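# Gather three parcels into the desk's letter tray

## Task

Take the three parcels found on the cart, the counter and the bookcase and set each one in the letter tray on the desk so that it lies fully within the tray's walls. Afterwards open the gripper and move the robot away. The robot must not tip over or be left leaning, or the task fails. A parcel that stays in place only because the robot is holding or pressing it at the end does not count.

## Robot and tools

Robot: a Hello Robot Stretch 3 with one arm. It has a two-wheeled base (0.33 m long, 0.34 m wide) that can drive straight or spin in place but cannot move sideways, a lift that slides up and down a mast, and a telescoping arm pointing out of the robot's right side, with a three-axis wrist and a gripper on its end. To carry the gripper forward or back you drive the base. Spins pivot about the point midway between the drive wheels, 0.05 m behind the front edge. With the arm pulled in and the wrist folded, a spin sweeps a circle of radius 0.28 m; an unfolded, level wrist reaches past that circle.

Frames: the base frame has its origin on the floor between the drive wheels, x forward, y left, z up. hand_pose is reported in it, at the point where closed fingertips meet. The odometry frame is the base frame as it stood at the scene's start; base_odometry heading runs -3.142 to 3.142, positive to the left, and counts wheel slip as motion.

execute_actions takes "actions", a list run in order (an empty list just reports state and images). Each action may hold "robot", "steps" (integer 1 to 450 control steps, 30 per second; default 1) and "until" (only together with steps; ends the action early once its conditions hold). {"steps": n} alone waits. "robot" is one command, a list of up to 8 commands run one after another (items may be {"pause_s": s}, s at most 15), or {"stop": true}, which brakes everything and clears the queue. A command may contain:
- "base": exactly one of {"translate_m": d}, a relative drive in metres from where the base is when the command begins, forward positive, |d| at most 1; or {"rotate_rad": a}, a relative spin in radians, counter-clockwise (left) positive, |a| at most 3.2.
- "joints": absolute targets by name; unnamed joints keep their current targets. Ranges: lift_m 0 to 1.1 (arm height, m); arm_m 0 to 0.52 (extension, m); wrist_yaw_rad -1.345 to 4.42 (0 along the arm, positive toward the front, 3.0 folded over the base); wrist_pitch_rad -1.57 to 0.451 (0 level, negative tips fingertips down); wrist_roll_rad -2.911 to 2.911 (0 fingers side by side); gripper_m -0.089 to 0.179 (larger is wider; the real fingertip gap is 0.007 to 0.025 smaller, and zero below 0.007); head_pan_rad -3.953 to 1.73 (0 ahead, positive left, -1.57 looks along the arm); head_tilt_rad -1.53 to 0.419 (negative looks down).
- "contact_limits": {"arm_m": effort %} from 1 to 100, how hard the arm may push before it halts; it stays until the next arm_m command.
New commands act immediately and discard the rest of an older queue. Any out-of-range or malformed value rejects the entire call. A convenient wait is "steps": 450 with "until": {"robot": {"status": "ended"}}. Other conditions compare fields, e.g. {"lift_m": [">", 0.3]} or base_status ["!=", "moving"]; "any" instead of "robot" fires when the first motion ends.

zoom_image: "camera" (head_camera, nav_camera or wrist_camera) and "region" [x0, y0, x1, y1] in pixels of that camera's latest image, origin top-left, no larger than 504 by 504. head_camera and nav_camera move with head pan/tilt; wrist_camera rides on the gripper.

Before calling it, make sure every motion has ended, the gripper is open and off the parcels, and the robot has backed away.

Results: each shows one instant plus one image per camera. base_status gives progress as (moved of goal). joint_goals, joint_status, measured_speeds, refusals, queue and queue_left follow. Status words: moving, done (within tolerance), off_target (stuck short, may still push), contact_stop (the arm or lift hit something and went slack), time_out, stopped, not_commanded, torque_fault (a wrist servo shut off for 10 s). Lines starting refused:, dropped: or replaced: explain rejected goals or aborted queues. robot.on_its_own reports goals the robot changed, slack or unpowered joints, loaded motors, and any base_tilt lean. lidar_m lists 12 distances in 30-degree sectors (1st ahead, 4th left, 7th behind, 10th right) in a plane 0.17 m above the floor. wrist_depth_mm and head_depth_mm are 7x7 grids of median depths. motor_effort is in percent, with peak in brackets; readings are approximate.

Speed: the base moves fast (0.30 m/s, 1.9 rad/s) only when stowed: lift_m under 0.30, arm_m under 0.03, wrist_yaw_rad over 2.54; otherwise 0.10 m/s and 0.63 rad/s.

Gripping: close to a gripper_m below the parcel's width; release by opening at least 0.02 above where the pads touched. Neither the reading nor done proves a grasp; check the cameras. Over-squeezing triggers a force reduction that can let things slip.

Cautions: fold or unfold the wrist only with lift_m between 0.32 and 0.95, pitch -0.4 and roll near 0; folded, the lift can go down to 0.25. With yaw below -0.4, keep pitch at -0.5 or lower. Pushing against a rigid object with the gripper above about 0.45 m, repeating a push after a contact_stop, or driving while gripping or touching a fixed thing can tip the robot; snagging furniture (especially reversing) too. If tilt appears, reverse the last move in small steps, free the gripper, and if still tipped lower lift_m near 0.2. Avoid dropping, slamming or hard pushes; objects may be nudged briefly by outside disturbances.

Each tool is called after "Call:" as a command line: name --argument value for each argument, lists and objects as JSON in quotes; but a table of rows of numbers goes row by row, as --pt "numbers of a row", without its own name.

## Session

I'll start by looking at the scene.

Call:
execute_actions --actions '[]'

Scene clock: 0.00 s.
robot.base_odometry: x=+0.000 y=+0.000 heading=+0.000 (m, m, rad; robot's odometry frame)
robot.turned_by_wheels: +0.000 (rad since the last result)
robot.turned_by_imu: +0.000 (rad since the last result)
robot.base_tilt: forward=+2.5 right=-1.2 (deg)
robot.lidar_m: 1.88 1.93 1.79 1.39 1.68 1.94 2.24 1.84 2.20 2.07 1.65 1.98
robot.head_depth_mm: 1647 2494 2503 2484 2202 1847 1837 / 1572 2446 2453 2460 2158 1834 1821 / 1587 2417 2465 2482 2152 1830 1834 / 1578 2420 2427 2443 2126 1828 1817 / 1593 2411 2437 2431 2061 1806 1807 / 1648 2428 2427 2427 2056 1804 1808 / 1747 2393 2421 2413 2020 1807 1782
robot.base_status: not_commanded
robot.joint_positions: lift_m=+0.558 arm_m=+0.001 wrist_yaw_rad=+3.045 wrist_pitch_rad=-0.428 wrist_roll_rad=+0.003 gripper_m=+0.037 head_pan_rad=-0.014 head_tilt_rad=+0.008
robot.joint_goals: lift_m=+0.558 arm_m=+0.001 wrist_yaw_rad=+3.045 wrist_pitch_rad=-0.428 wrist_roll_rad=+0.003 gripper_m=+0.037 head_pan_rad=-0.014 head_tilt_rad=+0.008
robot.joint_status: lift_m=not_commanded arm_m=not_commanded wrist_yaw_rad=not_commanded wrist_pitch_rad=not_commanded wrist_roll_rad=not_commanded gripper_m=not_commanded head_pan_rad=not_commanded head_tilt_rad=not_commanded
robot.measured_speeds: translate_m=+0.000 rotate_rad=+0.000 lift_m=+0.000 arm_m=+0.000 wrist_yaw_rad=+0.000 wrist_pitch_rad=+0.000 wrist_roll_rad=+0.000 head_pan_rad=+0.000 head_tilt_rad=+0.000
robot: refusals=0 queue=idle queue_left=0
robot.motor_effort: left_wheel=+0 right_wheel=+0 lift_m=+43 arm_m=+0 wrist_yaw_rad=+0 wrist_pitch_rad=+9 wrist_roll_rad=+0 gripper_m=+0 head_pan_rad=+0 head_tilt_rad=+0 (%)
robot.hand_pose: x=+0.0002 y=+0.0764 z=+0.5688 quat_wxyz=(+0.184, +0.698, +0.117, +0.682) (m; robot's base frame)
robot.wrist_depth_mm: - - - - - - - / - - - - - - - / - - - - - - - / - - - - - - - / - 998 - 995 980 948 942 / 855 848 - 818 793 799 793 / 744 729 707 721 717 695 689
pictures: head_camera (sideways: a quarter turn clockwise sets it upright), nav_camera (sideways: a quarter turn counterclockwise sets it upright), wrist_camera
Images, in order (width x height): head_camera 896x504, nav_camera 672x504, wrist_camera 644x364.

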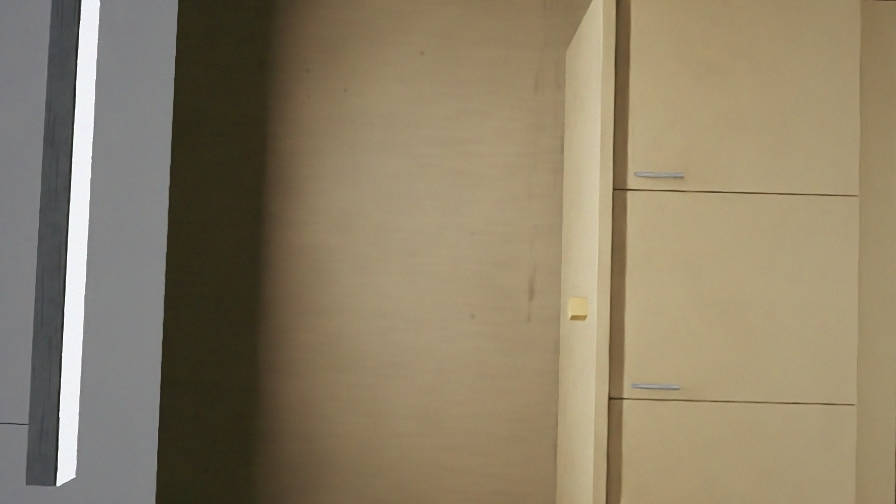

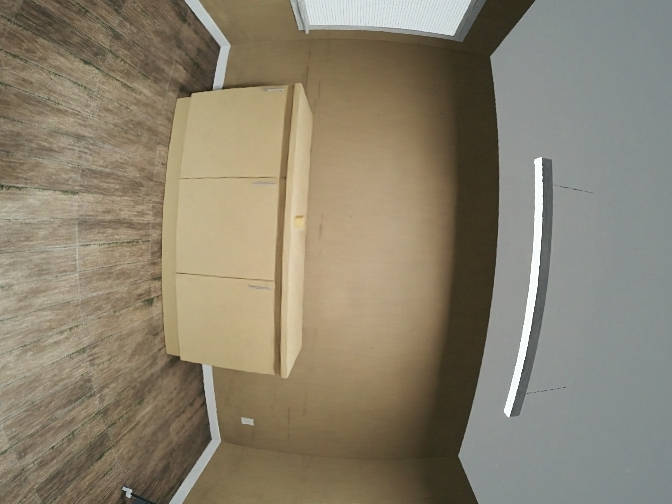

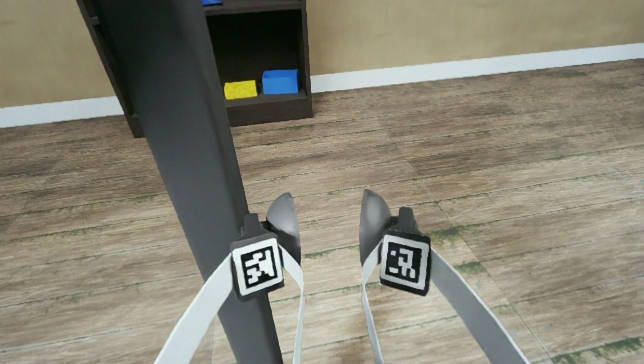

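Call:
execute_actions --actions '[{"robot": {"joints": {"head_pan_rad": 1.57, "head_tilt_rad": -0.3}}, "steps": 200, "until": {"robot": {"status": "ended"}}}]'

Scene clock: 6.83 s.
robot.base_odometry: x=+0.000 y=+0.000 heading=+0.000 (m, m, rad; robot's odometry frame)
robot.turned_by_wheels: +0.000 (rad since the last result)
robot.turned_by_imu: +0.000 (rad since the last result)
robot.base_tilt: forward=+2.5 right=-1.2 (deg)
robot.lidar_m: 1.88 1.92 1.79 1.38 1.67 1.94 2.24 1.84 2.19 2.07 1.65 1.99
robot.head_depth_mm: 1455 1536 1625 1739 1856 1909 1494 / 1457 1535 1619 1713 1828 1909 1511 / 1439 1515 1608 1695 1792 1831 1502 / 1443 1522 1590 1660 1715 1715 1478 / 1446 1515 1559 1654 1712 1696 1491 / 1437 1527 1574 1657 1705 1759 1500 / 1424 1514 1551 1632 1691 1705 1472
robot.base_status: not_commanded
robot.joint_positions: lift_m=+0.558 arm_m=+0.001 wrist_yaw_rad=+3.045 wrist_pitch_rad=-0.428 wrist_roll_rad=+0.003 gripper_m=+0.037 head_pan_rad=+1.563 head_tilt_rad=-0.296
robot.joint_goals: lift_m=+0.558 arm_m=+0.001 wrist_yaw_rad=+3.045 wrist_pitch_rad=-0.428 wrist_roll_rad=+0.003 gripper_m=+0.037 head_pan_rad=+1.570 head_tilt_rad=-0.300
robot.joint_status: lift_m=not_commanded arm_m=not_commanded wrist_yaw_rad=not_commanded wrist_pitch_rad=not_commanded wrist_roll_rad=not_commanded gripper_m=not_commanded head_pan_rad=done head_tilt_rad=done
robot.measured_speeds: translate_m=+0.000 rotate_rad=+0.000 lift_m=+0.000 arm_m=+0.000 wrist_yaw_rad=+0.000 wrist_pitch_rad=+0.000 wrist_roll_rad=+0.000 head_pan_rad=+0.000 head_tilt_rad=+0.000
robot: refusals=0 queue=done queue_left=0
robot.motor_effort: left_wheel=+0(0) right_wheel=+0(1) lift_m=+43(43) arm_m=+0(0) wrist_yaw_rad=+0(0) wrist_pitch_rad=+9(8) wrist_roll_rad=+0(0) gripper_m=-1(0) head_pan_rad=+5(54) head_tilt_rad=-1(16) (%)
robot.hand_pose: x=+0.0002 y=+0.0764 z=+0.5688 quat_wxyz=(+0.184, +0.698, +0.117, +0.682) (m; robot's base frame)
robot.wrist_depth_mm: - - - - - - - / - - - - - - - / - - - - - - - / - - - - - - - / 995 - - 968 971 932 928 / 839 841 - 826 791 801 787 / 735 727 700 722 700 696 694
pictures: head_camera (sideways: a quarter turn clockwise sets it upright), nav_camera (sideways: a quarter turn counterclockwise sets it upright), wrist_camera
Images, in order (width x height): head_camera 896x504, nav_camera 672x504, wrist_camera 644x364.

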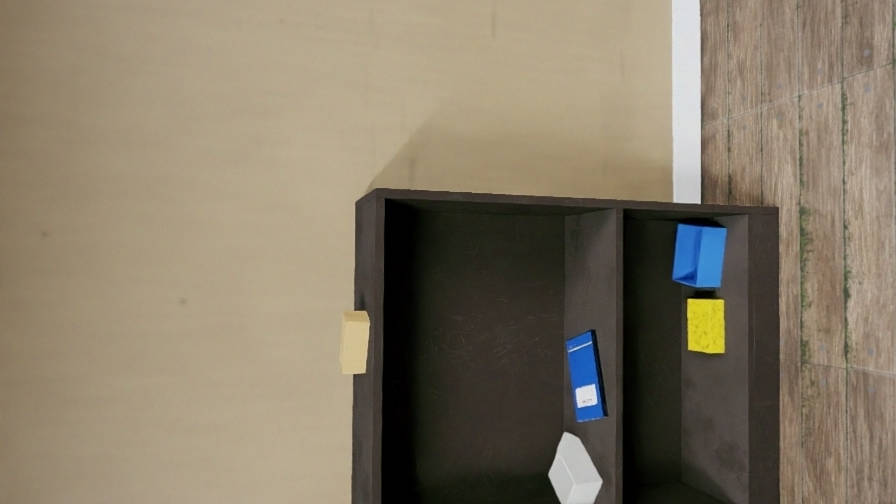

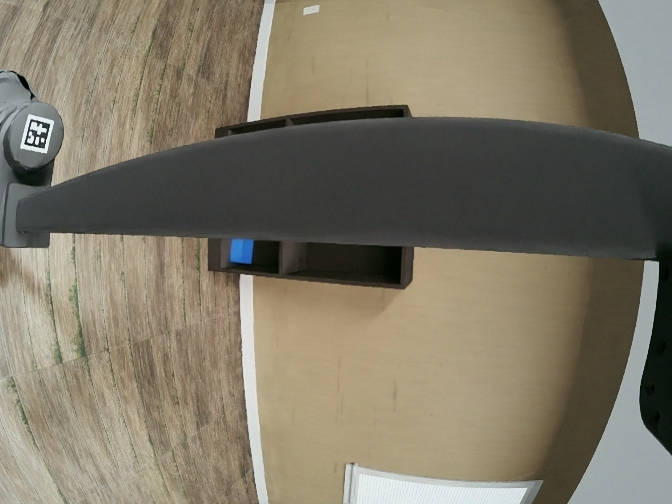

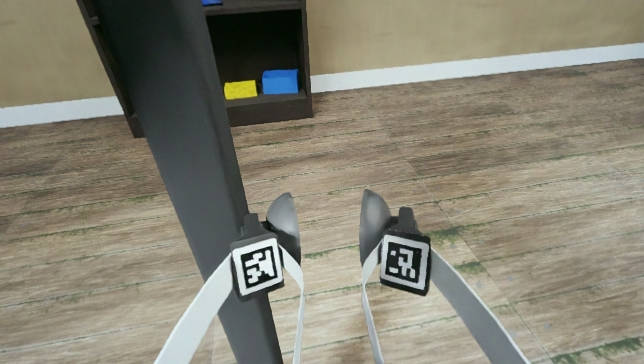

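Call:
execute_actions --actions '[{"robot": {"joints": {"head_pan_rad": -1.57, "head_tilt_rad": -0.3}}, "steps": 200, "until": {"robot": {"status": "ended"}}}]'

Scene clock: 12.90 s.
robot.base_odometry: x=+0.000 y=+0.000 heading=+0.000 (m, m, rad; robot's odometry frame)
robot.turned_by_wheels: +0.000 (rad since the last result)
robot.turned_by_imu: +0.000 (rad since the last result)
robot.base_tilt: forward=+2.6 right=-1.3 (deg)
robot.lidar_m: 1.88 1.93 1.79 1.38 1.67 1.94 2.25 1.85 2.19 2.07 1.65 1.98
robot.head_depth_mm: 1775 1892 2005 2150 2230 1934 1499 / 1791 1886 1982 2100 2235 1912 1504 / 1789 1859 1934 2095 2238 1919 1497 / 1766 1888 1986 2101 2239 1916 1491 / 1777 1874 1960 2076 2207 1908 1489 / 1769 1873 1964 2080 2220 1893 1482 / 1758 1855 1984 2073 2173 1812 1470
robot.base_status: not_commanded
robot.joint_positions: lift_m=+0.558 arm_m=+0.001 wrist_yaw_rad=+3.045 wrist_pitch_rad=-0.428 wrist_roll_rad=+0.003 gripper_m=+0.037 head_pan_rad=-1.563 head_tilt_rad=-0.296
robot.joint_goals: lift_m=+0.558 arm_m=+0.001 wrist_yaw_rad=+3.045 wrist_pitch_rad=-0.428 wrist_roll_rad=+0.003 gripper_m=+0.037 head_pan_rad=-1.570 head_tilt_rad=-0.300
robot.joint_status: lift_m=not_commanded arm_m=not_commanded wrist_yaw_rad=not_commanded wrist_pitch_rad=not_commanded wrist_roll_rad=not_commanded gripper_m=not_commanded head_pan_rad=done head_tilt_rad=done
robot.measured_speeds: translate_m=+0.000 rotate_rad=+0.000 lift_m=+0.000 arm_m=+0.000 wrist_yaw_rad=+0.000 wrist_pitch_rad=+0.000 wrist_roll_rad=+0.000 head_pan_rad=+0.000 head_tilt_rad=+0.000
robot: refusals=0 queue=done queue_left=0
robot.motor_effort: left_wheel=+0(0) right_wheel=-1(0) lift_m=+43(43) arm_m=-1(0) wrist_yaw_rad=+0(0) wrist_pitch_rad=+7(8) wrist_roll_rad=+0(0) gripper_m=+0(1) head_pan_rad=-5(53) head_tilt_rad=+0(2) (%)
robot.hand_pose: x=+0.0002 y=+0.0764 z=+0.5688 quat_wxyz=(+0.184, +0.698, +0.117, +0.682) (m; robot's base frame)
robot.wrist_depth_mm: - - - - - - - / - - - - - - - / - - - - - - - / - - - - - - - / 992 - - 963 967 943 937 / 849 855 - 815 795 804 794 / 731 740 720 711 710 703 696
pictures: head_camera (sideways: a quarter turn clockwise sets it upright), nav_camera (sideways: a quarter turn counterclockwise sets it upright), wrist_camera
Images, in order (width x height): head_camera 896x504, nav_camera 672x504, wrist_camera 644x364.

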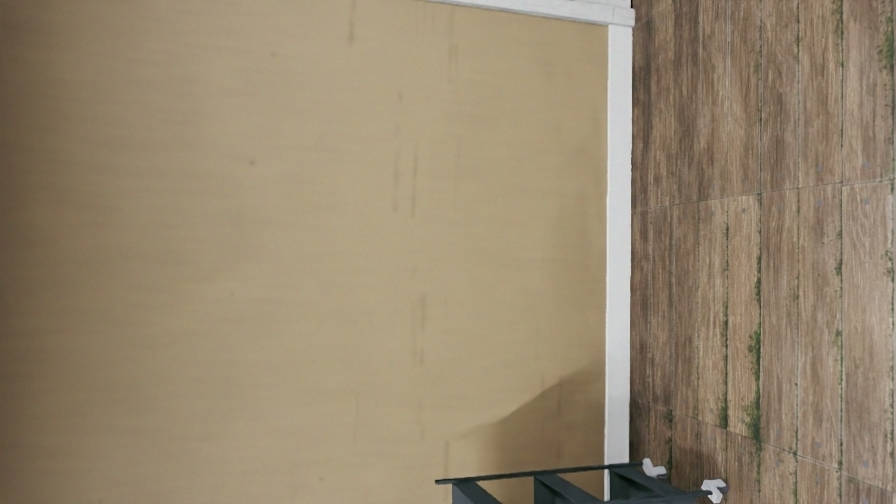

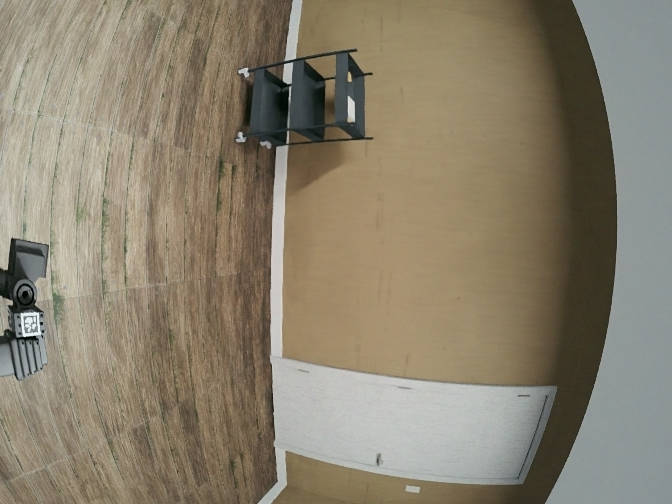

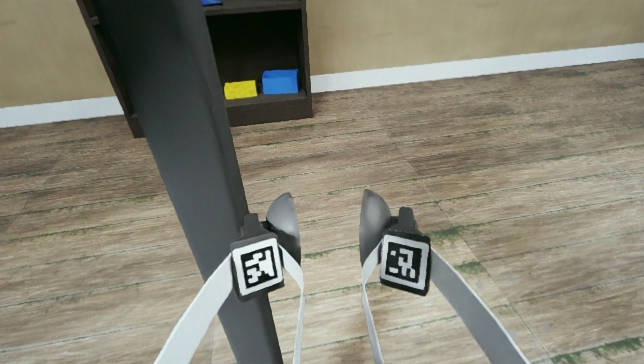

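Call:
execute_actions --actions '[{"robot": {"joints": {"head_pan_rad": -3.14, "head_tilt_rad": -0.3}}, "steps": 200, "until": {"robot": {"status": "ended"}}}]'

Scene clock: 16.60 s.
robot.base_odometry: x=+0.000 y=+0.000 heading=+0.000 (m, m, rad; robot's odometry frame)
robot.turned_by_wheels: +0.000 (rad since the last result)
robot.turned_by_imu: +0.000 (rad since the last result)
robot.base_tilt: forward=+2.5 right=-1.2 (deg)
robot.lidar_m: 1.88 1.93 1.79 1.39 1.67 1.94 2.24 1.84 2.19 2.07 1.65 1.99
robot.head_depth_mm: 1935 2046 2144 2274 2368 1922 1491 / 1947 2041 2118 2301 2428 1909 1502 / 1939 2058 2147 2265 2380 1919 1486 / 1949 2032 2144 2282 2402 1914 1493 / 1922 2030 2124 2273 2395 1895 1486 / 1929 2030 2107 2244 2351 1895 1476 / 1920 2046 2119 2273 2354 1914 1482
robot.base_status: not_commanded
robot.joint_positions: lift_m=+0.558 arm_m=+0.001 wrist_yaw_rad=+3.045 wrist_pitch_rad=-0.428 wrist_roll_rad=+0.003 gripper_m=+0.037 head_pan_rad=-3.133 head_tilt_rad=-0.296
robot.joint_goals: lift_m=+0.558 arm_m=+0.001 wrist_yaw_rad=+3.045 wrist_pitch_rad=-0.428 wrist_roll_rad=+0.003 gripper_m=+0.037 head_pan_rad=-3.140 head_tilt_rad=-0.300
robot.joint_status: lift_m=not_commanded arm_m=not_commanded wrist_yaw_rad=not_commanded wrist_pitch_rad=not_commanded wrist_roll_rad=not_commanded gripper_m=not_commanded head_pan_rad=done head_tilt_rad=done
robot.measured_speeds: translate_m=+0.000 rotate_rad=+0.000 lift_m=+0.000 arm_m=+0.000 wrist_yaw_rad=+0.000 wrist_pitch_rad=+0.000 wrist_roll_rad=+0.000 head_pan_rad=+0.000 head_tilt_rad=+0.000
robot: refusals=0 queue=done queue_left=0
robot.motor_effort: left_wheel=+0(0) right_wheel=+0(0) lift_m=+43(43) arm_m=+0(0) wrist_yaw_rad=+0(0) wrist_pitch_rad=+8(8) wrist_roll_rad=+0(0) gripper_m=+0(0) head_pan_rad=-4(54) head_tilt_rad=-2(2) (%)
robot.hand_pose: x=+0.0002 y=+0.0764 z=+0.5688 quat_wxyz=(+0.184, +0.698, +0.117, +0.682) (m; robot's base frame)
robot.wrist_depth_mm: - - - - - - - / - - - - - - - / - - - - - - - / - - - - - - - / - 988 - 981 972 927 930 / 867 861 - 826 780 810 810 / 738 735 704 711 711 713 678
pictures: head_camera (sideways: a quarter turn clockwise sets it upright), nav_camera (sideways: a quarter turn counterclockwise sets it upright), wrist_camera
Images, in order (width x height): head_camera 896x504, nav_camera 672x504, wrist_camera 644x364.

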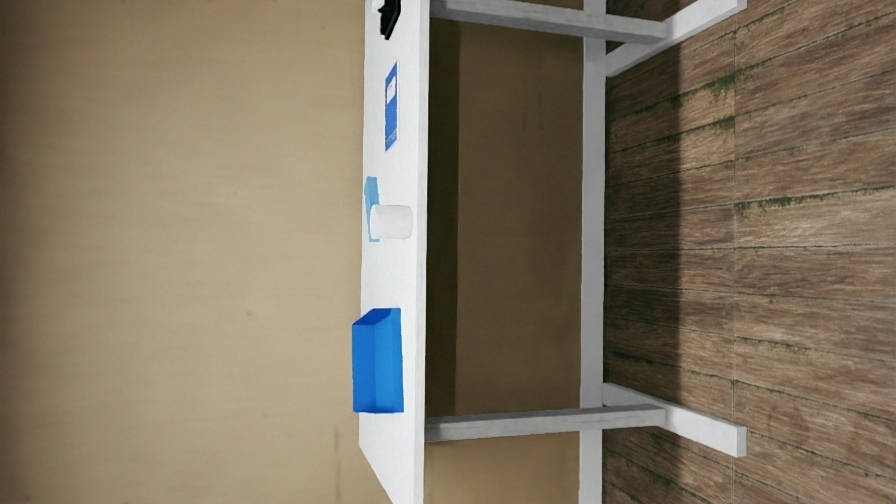

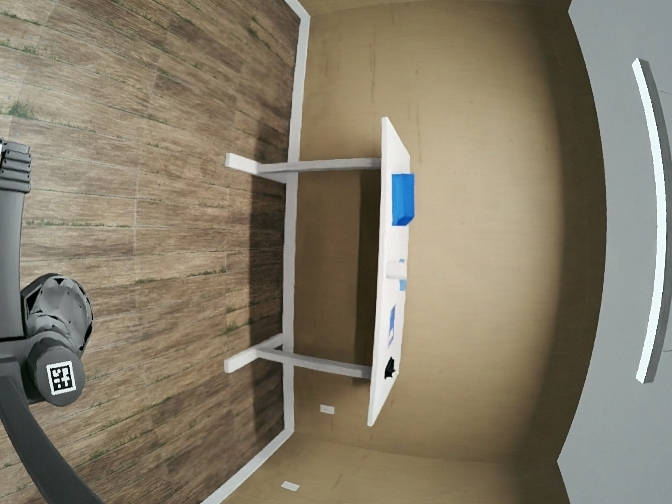

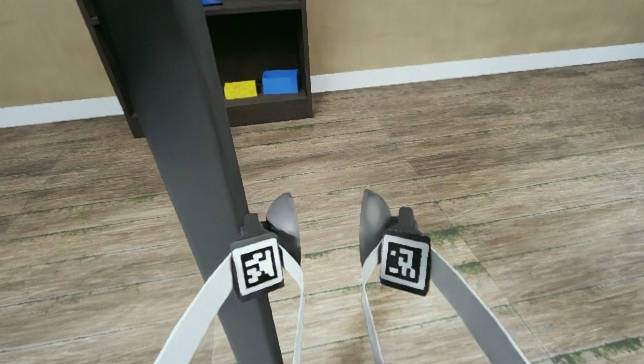

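Call:
execute_actions --actions '[{"robot": {"joints": {"head_pan_rad": -1.0, "head_tilt_rad": -0.3}}, "steps": 200, "until": {"robot": {"status": "ended"}}}]'

Scene clock: 45.17 s.
robot.base_odometry: x=+0.000 y=+0.000 heading=+0.000 (m, m, rad; robot's odometry frame)
robot.turned_by_wheels: +0.000 (rad since the last result)
robot.turned_by_imu: +0.000 (rad since the last result)
robot.base_tilt: forward=+2.5 right=-1.1 (deg)
robot.lidar_m: 1.88 1.92 1.79 1.39 1.67 1.94 2.24 1.84 2.19 2.07 1.65 1.98
robot.head_depth_mm: 1761 1861 1922 2025 2114 1941 1501 / 1869 1955 2048 2149 2263 1933 1504 / 1962 2073 2181 2191 2073 1863 1486 / 2059 2182 2329 2354 2119 1907 1483 / 2193 2355 2486 2632 2628 1896 1502 / 2382 2494 2667 2875 2647 1904 1485 / 2538 2690 2852 3028 2630 1877 1488
robot.base_status: not_commanded
robot.joint_positions: lift_m=+0.558 arm_m=+0.001 wrist_yaw_rad=+3.045 wrist_pitch_rad=-0.428 wrist_roll_rad=+0.003 gripper_m=+0.037 head_pan_rad=-1.007 head_tilt_rad=-0.296
robot.joint_goals: lift_m=+0.558 arm_m=+0.001 wrist_yaw_rad=+3.045 wrist_pitch_rad=-0.428 wrist_roll_rad=+0.003 gripper_m=+0.037 head_pan_rad=-1.000 head_tilt_rad=-0.300
robot.joint_status: lift_m=not_commanded arm_m=not_commanded wrist_yaw_rad=not_commanded wrist_pitch_rad=not_commanded wrist_roll_rad=not_commanded gripper_m=not_commanded head_pan_rad=done head_tilt_rad=done
robot.measured_speeds: translate_m=+0.000 rotate_rad=+0.000 lift_m=+0.000 arm_m=+0.000 wrist_yaw_rad=+0.000 wrist_pitch_rad=+0.000 wrist_roll_rad=+0.000 head_pan_rad=+0.000 head_tilt_rad=+0.000
robot: refusals=0 queue=done queue_left=0
robot.motor_effort: left_wheel=+0(0) right_wheel=+0(0) lift_m=+43(43) arm_m=+0(0) wrist_yaw_rad=+0(0) wrist_pitch_rad=+8(8) wrist_roll_rad=+0(0) gripper_m=+0(1) head_pan_rad=+4(54) head_tilt_rad=-1(0) (%)
robot.hand_pose: x=+0.0002 y=+0.0764 z=+0.5688 quat_wxyz=(+0.184, +0.698, +0.117, +0.682) (m; robot's base frame)
robot.wrist_depth_mm: - - - - - - - / - - - - - - - / - - - - - - - / - - - - - - - / 1000 981 - 970 961 956 935 / 843 851 - 815 789 801 813 / 721 739 699 709 691 702 699
pictures: head_camera (sideways: a quarter turn clockwise sets it upright), nav_camera (sideways: a quarter turn counterclockwise sets it upright), wrist_camera
Images, in order (width x height): head_camera 896x504, nav_camera 672x504, wrist_camera 644x364.

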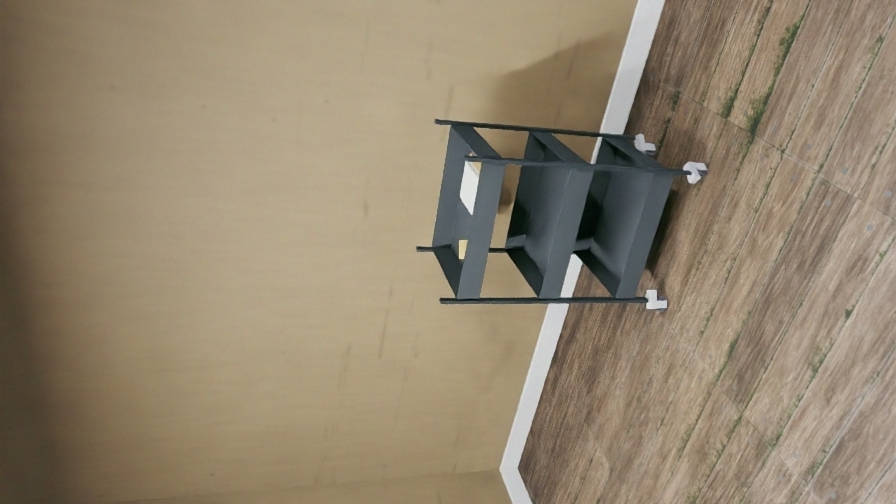

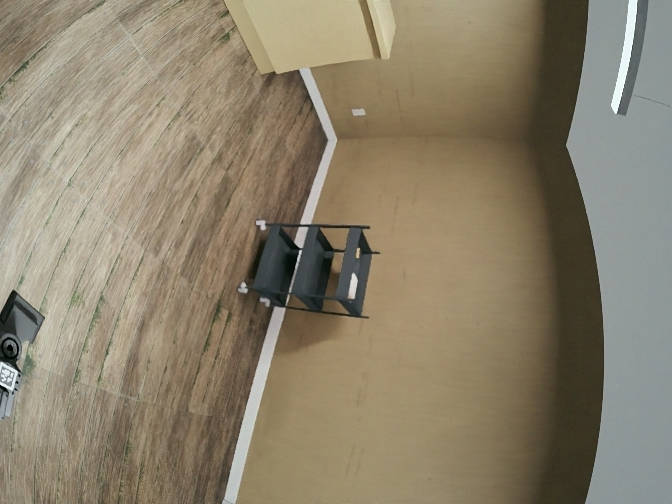

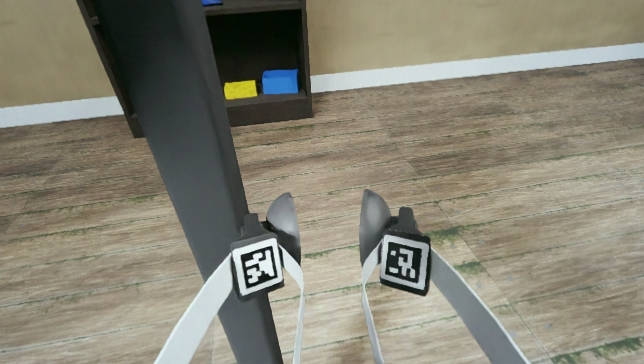

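Call:
zoom_image --camera "head_camera" --region '[400, 100, 720, 320]'

Region (400, 100, 720, 320) of head_camera's 896x504 image, scaled by 1.575, with more detail than that image has; it fills the top 346 rows of this view, and the rest is white.

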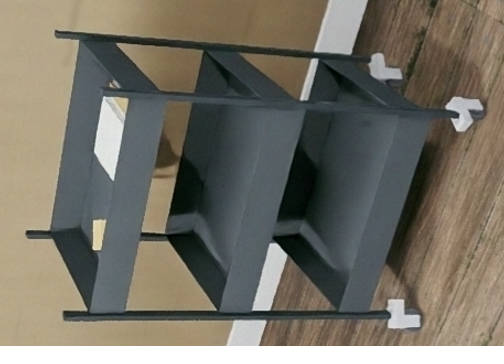

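Call:
execute_actions --actions '[{"robot": [{"joints": {"lift_m": 0.25, "head_pan_rad": 0.0, "head_tilt_rad": -0.3}}, {"base": {"translate_m": 1.0}}, {"base": {"translate_m": 0.25}}], "steps": 450, "until": {"robot": {"status": "ended"}}}]'

Scene clock: 83.83 s.
robot.base_odometry: x=+1.250 y=+0.000 heading=+0.000 (m, m, rad; robot's odometry frame)
robot.turned_by_wheels: +0.000 (rad since the last result)
robot.turned_by_imu: +0.005 (rad since the last result)
robot.base_tilt: forward=+2.5 right=-1.1 (deg)
robot.lidar_m: 0.63 0.65 0.86 1.77 1.80 2.29 3.05 2.99 1.53 1.43 0.94 0.67
robot.head_depth_mm: 1075 1137 1200 1254 819 698 751 / 1070 1135 1203 1241 819 697 750 / 1068 1127 1192 1237 813 693 747 / 1070 1127 1194 1235 809 692 749 / 1064 1117 1183 1237 809 695 745 / 1064 1123 1184 1229 756 693 747 / 1060 1118 1176 1225 800 692 744
robot.base_status: done (translate_m +0.2500 of +0.2500)
robot.joint_positions: lift_m=+0.250 arm_m=+0.001 wrist_yaw_rad=+3.045 wrist_pitch_rad=-0.429 wrist_roll_rad=+0.003 gripper_m=+0.037 head_pan_rad=-0.007 head_tilt_rad=-0.297
robot.joint_goals: lift_m=+0.250 arm_m=+0.001 wrist_yaw_rad=+3.045 wrist_pitch_rad=-0.429 wrist_roll_rad=+0.003 gripper_m=+0.037 head_pan_rad=+0.000 head_tilt_rad=-0.300
robot.joint_status: lift_m=done arm_m=not_commanded wrist_yaw_rad=not_commanded wrist_pitch_rad=not_commanded wrist_roll_rad=not_commanded gripper_m=not_commanded head_pan_rad=done head_tilt_rad=done
robot.measured_speeds: translate_m=+0.000 rotate_rad=+0.000 lift_m=+0.000 arm_m=+0.000 wrist_yaw_rad=+0.000 wrist_pitch_rad=+0.000 wrist_roll_rad=+0.000 head_pan_rad=+0.000 head_tilt_rad=+0.000
robot: refusals=0 queue=done queue_left=0
robot.motor_effort: left_wheel=-1(13) right_wheel=+0(4) lift_m=+32(44) arm_m=+0(0) wrist_yaw_rad=-1(0) wrist_pitch_rad=+9(9) wrist_roll_rad=+0(0) gripper_m=+0(0) head_pan_rad=+5(54) head_tilt_rad=+0(1) (%)
robot.hand_pose: x=+0.0002 y=+0.0763 z=+0.2605 quat_wxyz=(+0.184, +0.698, +0.117, +0.682) (m; robot's base frame)
robot.wrist_depth_mm: - - - - - 939 646 / - - - - - 970 728 / 876 857 828 800 807 791 720 / 675 658 644 644 641 624 610 / 551 549 - 545 522 516 508 / 480 - - - 429 438 429 / - - - - 386 378 374
pictures: head_camera (sideways: a quarter turn clockwise sets it upright), nav_camera (sideways: a quarter turn counterclockwise sets it upright), wrist_camera
Images, in order (width x height): head_camera 896x504, nav_camera 672x504, wrist_camera 644x364.

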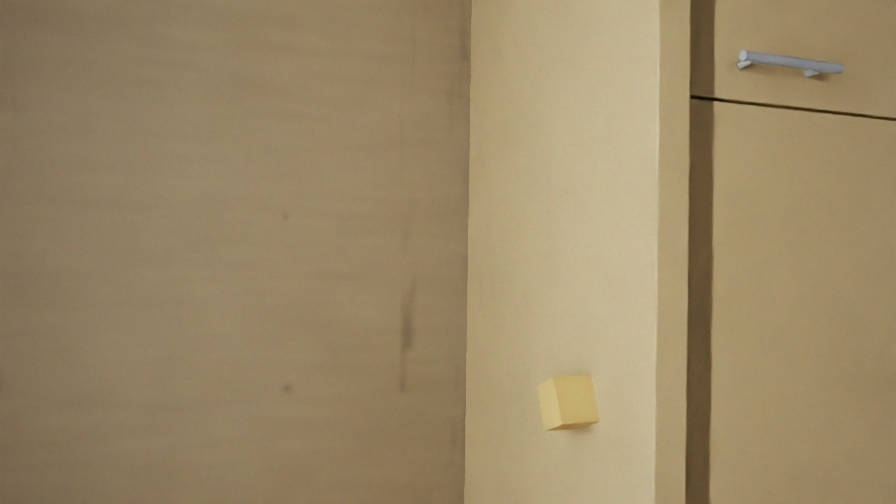

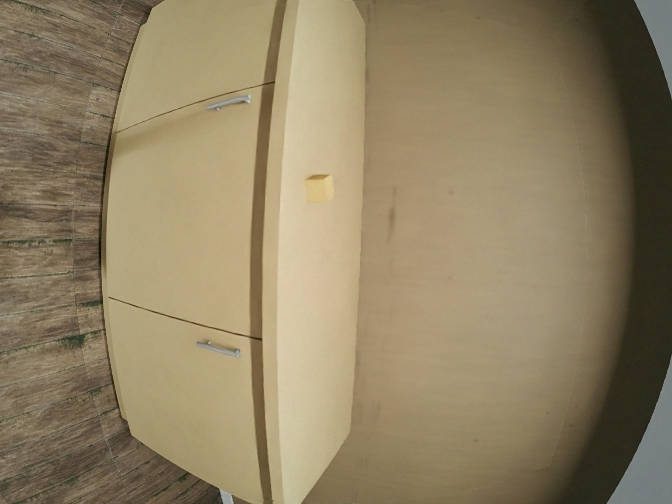

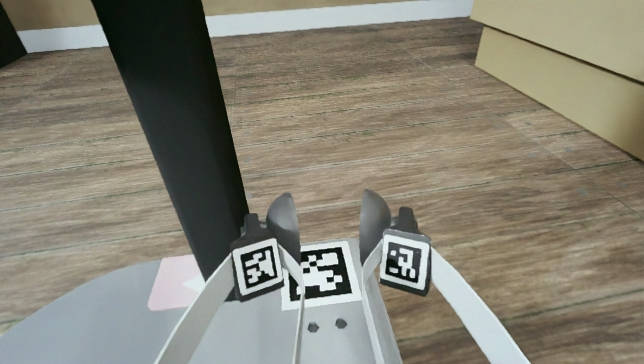

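Call:
execute_actions --actions '[{"robot": [{"base": {"rotate_rad": 1.5708}, "joints": {"lift_m": 0.9, "head_pan_rad": -1.57, "head_tilt_rad": -0.5}}, {"joints": {"wrist_yaw_rad": 0.0, "wrist_pitch_rad": -0.4, "gripper_m": 0.12}}], "steps": 450, "until": {"robot": {"status": "ended"}}}]'

Scene clock: 107.73 s.
robot.base_odometry: x=+1.250 y=+0.000 heading=+1.571 (m, m, rad; robot's odometry frame)
robot.turned_by_wheels: +1.571 (rad since the last result)
robot.turned_by_imu: +1.550 (rad since the last result)
robot.base_tilt: forward=+2.6 right=-1.1 (deg)
robot.lidar_m: 1.77 1.79 2.30 3.05 2.97 1.53 1.43 0.94 0.67 0.64 0.65 0.87
robot.head_depth_mm: 1040 1135 1204 815 744 843 - / 1042 1135 1195 810 747 815 - / 1042 1136 1203 810 747 817 - / 1041 1131 1196 811 750 834 970 / 1044 1135 1190 808 748 849 996 / 1042 1131 1184 767 752 854 988 / 1035 1134 1196 801 753 851 991
robot.base_status: done (rotate_rad +1.5707 of +1.5708)
robot.joint_positions: lift_m=+0.900 arm_m=+0.001 wrist_yaw_rad=+0.002 wrist_pitch_rad=-0.420 wrist_roll_rad=+0.003 gripper_m=+0.120 head_pan_rad=-1.563 head_tilt_rad=-0.494
robot.joint_goals: lift_m=+0.900 arm_m=+0.001 wrist_yaw_rad=+0.000 wrist_pitch_rad=-0.400 wrist_roll_rad=+0.003 gripper_m=+0.120 head_pan_rad=-1.570 head_tilt_rad=-0.500
robot.joint_status: lift_m=done arm_m=not_commanded wrist_yaw_rad=done wrist_pitch_rad=done wrist_roll_rad=not_commanded gripper_m=done head_pan_rad=done head_tilt_rad=done
robot.measured_speeds: translate_m=+0.000 rotate_rad=+0.000 lift_m=+0.000 arm_m=+0.000 wrist_yaw_rad=+0.000 wrist_pitch_rad=+0.000 wrist_roll_rad=+0.000 head_pan_rad=+0.000 head_tilt_rad=+0.000
robot: refusals=0 queue=done queue_left=0
robot.motor_effort: left_wheel=-2(12) right_wheel=+1(5) lift_m=+54(57) arm_m=-1(0) wrist_yaw_rad=-3(1) wrist_pitch_rad=+11(11) wrist_roll_rad=+0(0) gripper_m=+0(85) head_pan_rad=-4(54) head_tilt_rad=-1(12) (%)
robot.hand_pose: x=-0.0211 y=-0.3698 z=+0.9119 quat_wxyz=(+0.691, +0.148, -0.692, -0.147) (m; robot's base frame)
robot.wrist_depth_mm: 691 512 607 578 550 531 512 / 392 380 380 385 388 395 395 / 409 413 433 434 448 457 473 / 452 462 473 484 497 513 531 / 500 517 531 551 566 572 608 / 583 582 617 640 654 727 692 / 675 705 738 749 766 803 982
pictures: head_camera (sideways: a quarter turn clockwise sets it upright), nav_camera (sideways: a quarter turn counterclockwise sets it upright), wrist_camera
Images, in order (width x height): head_camera 896x504, nav_camera 672x504, wrist_camera 644x364.

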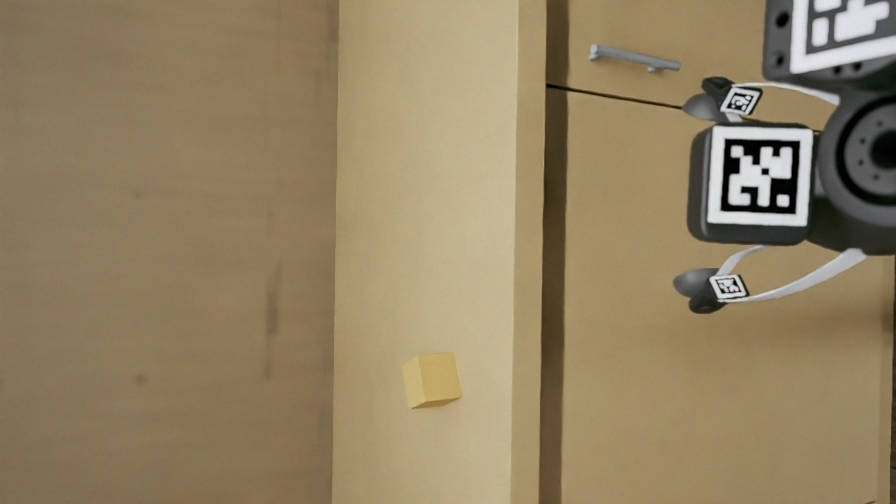

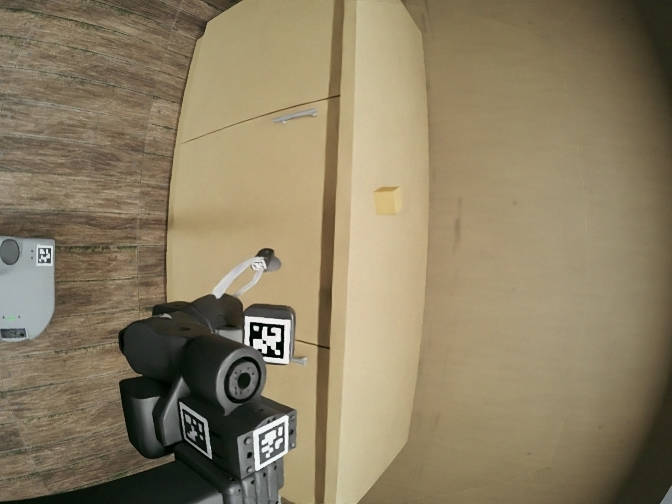

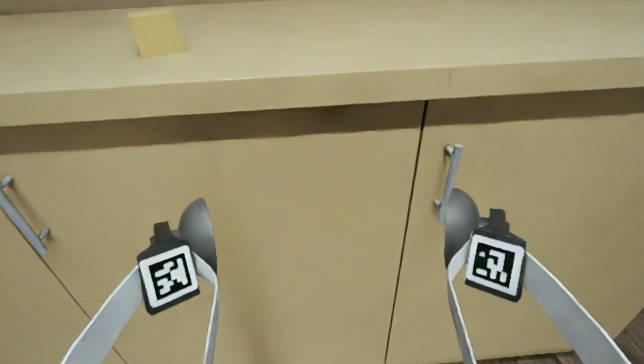

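Call:
execute_actions --actions '[{"robot": [{"base": {"translate_m": 0.2}, "joints": {"lift_m": 1.0}}, {"joints": {"arm_m": 0.3}}], "steps": 450, "until": {"robot": {"status": "ended"}}}]'

Scene clock: 118.87 s.
robot.base_odometry: x=+1.250 y=+0.200 heading=+1.571 (m, m, rad; robot's odometry frame)
robot.turned_by_wheels: +0.000 (rad since the last result)
robot.turned_by_imu: +0.001 (rad since the last result)
robot.base_tilt: forward=+2.5 right=-1.2 (deg)
robot.lidar_m: 1.57 1.60 1.80 3.09 3.29 1.74 1.63 0.93 0.66 0.63 0.64 0.85
robot.head_depth_mm: 1032 1129 - 773 733 835 967 / 1035 1123 - 756 732 838 968 / 1030 1128 - 731 736 838 970 / 1036 1123 1185 770 737 838 969 / 1028 1121 1179 804 739 842 971 / 1031 1128 1179 804 738 846 972 / 1032 1118 1181 801 743 845 982
robot.base_status: done (translate_m +0.2000 of +0.2000)
robot.joint_positions: lift_m=+1.000 arm_m=+0.300 wrist_yaw_rad=+0.001 wrist_pitch_rad=-0.419 wrist_roll_rad=+0.003 gripper_m=+0.120 head_pan_rad=-1.563 head_tilt_rad=-0.494
robot.joint_goals: lift_m=+1.000 arm_m=+0.300 wrist_yaw_rad=+0.000 wrist_pitch_rad=-0.400 wrist_roll_rad=+0.003 gripper_m=+0.120 head_pan_rad=-1.570 head_tilt_rad=-0.500
robot.joint_status: lift_m=done arm_m=done wrist_yaw_rad=done wrist_pitch_rad=done wrist_roll_rad=not_commanded gripper_m=done head_pan_rad=done head_tilt_rad=done
robot.measured_speeds: translate_m=+0.000 rotate_rad=+0.000 lift_m=+0.000 arm_m=+0.000 wrist_yaw_rad=+0.000 wrist_pitch_rad=+0.000 wrist_roll_rad=+0.000 head_pan_rad=+0.000 head_tilt_rad=+0.000
robot: refusals=0 queue=done queue_left=0
robot.motor_effort: left_wheel=-3(5) right_wheel=+1(3) lift_m=+54(55) arm_m=+3(3) wrist_yaw_rad=-1(3) wrist_pitch_rad=+10(11) wrist_roll_rad=+0(0) gripper_m=+0(0) head_pan_rad=-4(5) head_tilt_rad=-2(2) (%)
robot.hand_pose: x=-0.0214 y=-0.6689 z=+1.0121 quat_wxyz=(+0.691, +0.147, -0.692, -0.147) (m; robot's base frame)
robot.wrist_depth_mm: 623 636 648 669 685 691 718 / 669 677 679 655 631 623 610 / 506 495 489 474 466 454 452 / 393 382 380 370 366 362 354 / 319 326 299 254 303 305 293 / 269 275 262 258 256 247 251 / 234 230 228 226 222 221 217
pictures: head_camera (sideways: a quarter turn clockwise sets it upright), nav_camera (sideways: a quarter turn counterclockwise sets it upright), wrist_camera
Images, in order (width x height): head_camera 896x504, nav_camera 672x504, wrist_camera 644x364.

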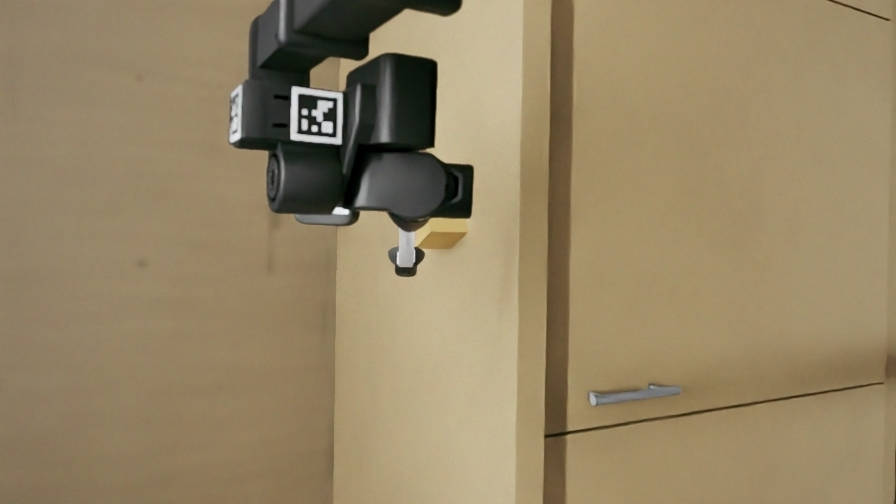

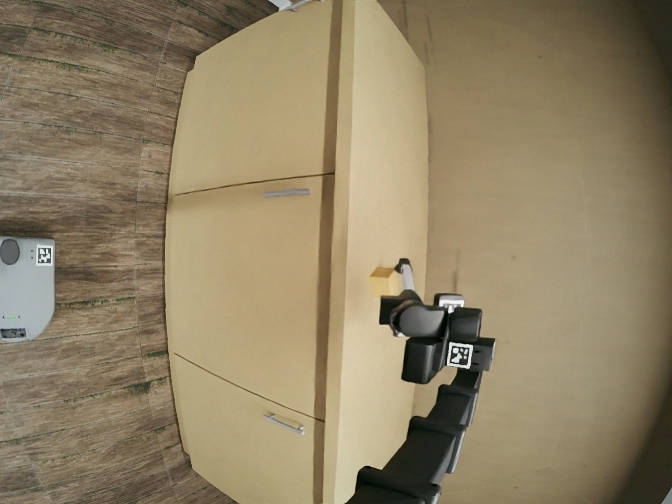

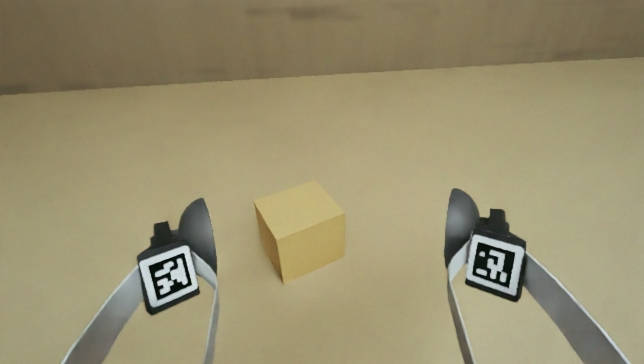

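Call:
execute_actions --actions '[{"robot": {"joints": {"arm_m": 0.4}}, "steps": 200, "until": {"robot": {"status": "ended"}}}]'

Scene clock: 129.37 s.
robot.base_odometry: x=+1.250 y=+0.200 heading=+1.571 (m, m, rad; robot's odometry frame)
robot.turned_by_wheels: +0.000 (rad since the last result)
robot.turned_by_imu: +0.000 (rad since the last result)
robot.base_tilt: forward=+2.5 right=-1.2 (deg)
robot.lidar_m: 1.57 1.60 1.80 3.10 3.28 1.74 1.64 0.93 0.66 0.63 0.64 0.86
robot.head_depth_mm: 1031 1126 - 775 736 832 971 / 1037 1110 - 814 737 833 970 / 1031 1118 - 770 734 834 970 / 1030 1120 1190 774 739 837 971 / 1031 1118 1188 807 737 844 978 / 1030 1125 1186 807 736 845 974 / 1032 1124 1175 804 744 845 979
robot.base_status: done (translate_m +0.2000 of +0.2000)
robot.joint_positions: lift_m=+1.000 arm_m=+0.400 wrist_yaw_rad=+0.001 wrist_pitch_rad=-0.419 wrist_roll_rad=+0.003 gripper_m=+0.120 head_pan_rad=-1.563 head_tilt_rad=-0.494
robot.joint_goals: lift_m=+1.000 arm_m=+0.400 wrist_yaw_rad=+0.000 wrist_pitch_rad=-0.400 wrist_roll_rad=+0.003 gripper_m=+0.120 head_pan_rad=-1.570 head_tilt_rad=-0.500
robot.joint_status: lift_m=done arm_m=done wrist_yaw_rad=done wrist_pitch_rad=done wrist_roll_rad=not_commanded gripper_m=done head_pan_rad=done head_tilt_rad=done
robot.measured_speeds: translate_m=+0.000 rotate_rad=+0.000 lift_m=+0.000 arm_m=+0.000 wrist_yaw_rad=+0.000 wrist_pitch_rad=+0.000 wrist_roll_rad=+0.000 head_pan_rad=+0.000 head_tilt_rad=+0.000
robot: refusals=0 queue=done queue_left=0
robot.motor_effort: left_wheel=-3(3) right_wheel=+1(1) lift_m=+54(54) arm_m=+3(4) wrist_yaw_rad=-1(1) wrist_pitch_rad=+10(10) wrist_roll_rad=+0(0) gripper_m=+0(0) head_pan_rad=-5(4) head_tilt_rad=-2(2) (%)
robot.hand_pose: x=-0.0214 y=-0.7689 z=+1.0121 quat_wxyz=(+0.691, +0.147, -0.692, -0.147) (m; robot's base frame)
robot.wrist_depth_mm: 534 546 557 566 591 593 607 / 582 598 603 612 630 637 600 / 511 503 489 477 460 453 444 / 389 387 379 370 367 361 353 / 320 327 309 305 304 308 293 / 268 275 260 257 256 246 250 / 236 230 217 175 222 220 218
pictures: head_camera (sideways: a quarter turn clockwise sets it upright), nav_camera (sideways: a quarter turn counterclockwise sets it upright), wrist_camera
Images, in order (width x height): head_camera 896x504, nav_camera 672x504, wrist_camera 644x364.

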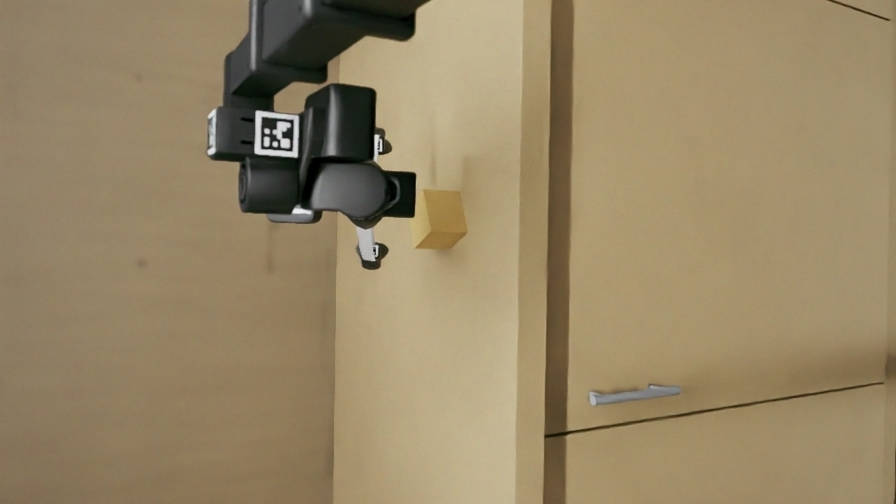

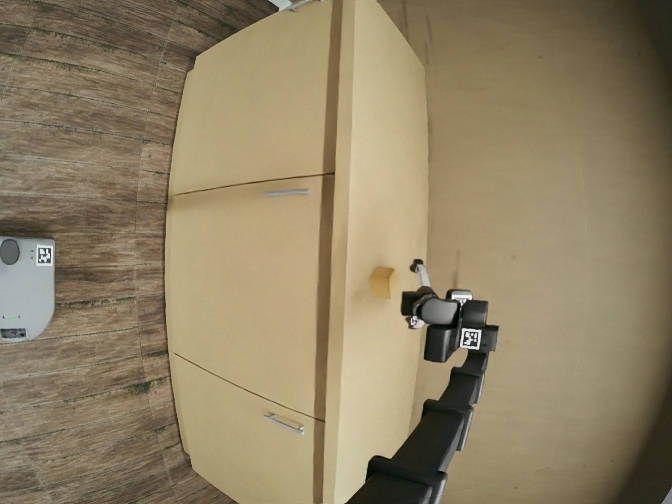

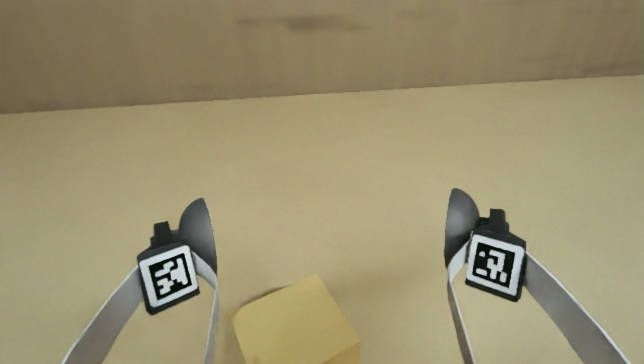

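Call:
execute_actions --actions '[{"robot": {"joints": {"lift_m": 0.93}}, "steps": 200, "until": {"robot": {"status": "ended"}}}]'

Scene clock: 140.20 s.
robot.base_odometry: x=+1.250 y=+0.200 heading=+1.571 (m, m, rad; robot's odometry frame)
robot.turned_by_wheels: +0.000 (rad since the last result)
robot.turned_by_imu: +0.000 (rad since the last result)
robot.base_tilt: forward=+2.5 right=-1.1 (deg)
robot.lidar_m: 1.56 1.60 1.81 3.09 3.26 1.74 1.63 0.93 0.66 0.63 0.64 0.85
robot.head_depth_mm: 1037 1121 1213 - 746 834 968 / 1030 1124 1200 736 737 835 968 / 1034 1122 1192 732 735 838 969 / 1029 1115 1176 772 736 838 971 / 1029 1117 1186 807 740 841 973 / 1033 1117 1183 802 740 844 983 / 1034 1112 1181 800 739 844 985
robot.base_status: done (translate_m +0.2000 of +0.2000)
robot.joint_positions: lift_m=+0.930 arm_m=+0.400 wrist_yaw_rad=+0.001 wrist_pitch_rad=-0.418 wrist_roll_rad=+0.003 gripper_m=+0.120 head_pan_rad=-1.563 head_tilt_rad=-0.494
robot.joint_goals: lift_m=+0.930 arm_m=+0.400 wrist_yaw_rad=+0.000 wrist_pitch_rad=-0.400 wrist_roll_rad=+0.003 gripper_m=+0.120 head_pan_rad=-1.570 head_tilt_rad=-0.500
robot.joint_status: lift_m=done arm_m=done wrist_yaw_rad=done wrist_pitch_rad=done wrist_roll_rad=not_commanded gripper_m=done head_pan_rad=done head_tilt_rad=done
robot.measured_speeds: translate_m=+0.000 rotate_rad=+0.000 lift_m=+0.000 arm_m=+0.000 wrist_yaw_rad=+0.000 wrist_pitch_rad=+0.000 wrist_roll_rad=+0.000 head_pan_rad=+0.000 head_tilt_rad=+0.000
robot: refusals=0 queue=done queue_left=0
robot.motor_effort: left_wheel=-2(2) right_wheel=+0(1) lift_m=+31(56) arm_m=+3(3) wrist_yaw_rad=-1(1) wrist_pitch_rad=+10(10) wrist_roll_rad=+0(0) gripper_m=-1(0) head_pan_rad=-5(5) head_tilt_rad=-2(2) (%)
robot.hand_pose: x=-0.0214 y=-0.7690 z=+0.9429 quat_wxyz=(+0.691, +0.147, -0.692, -0.147) (m; robot's base frame)
robot.wrist_depth_mm: 537 546 559 566 578 581 599 / 495 474 459 449 435 421 411 / 348 339 330 323 316 312 304 / 265 262 258 252 249 245 242 / 217 220 140 138 205 208 199 / 184 184 122 126 175 167 170 / 160 156 149 146 152 150 149
pictures: head_camera (sideways: a quarter turn clockwise sets it upright), nav_camera (sideways: a quarter turn counterclockwise sets it upright), wrist_camera
Images, in order (width x height): head_camera 896x504, nav_camera 672x504, wrist_camera 644x364.

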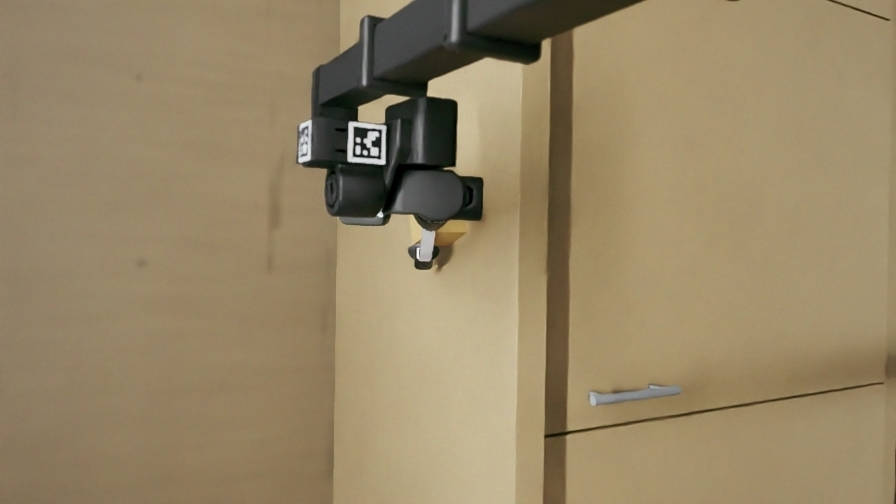

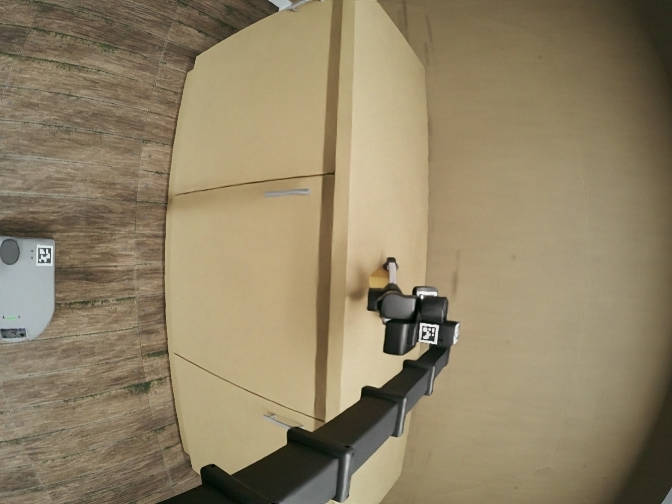

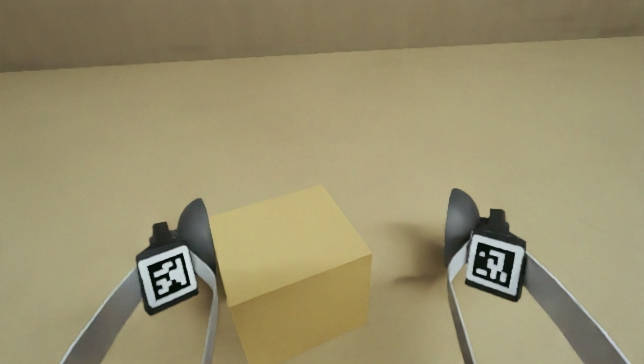

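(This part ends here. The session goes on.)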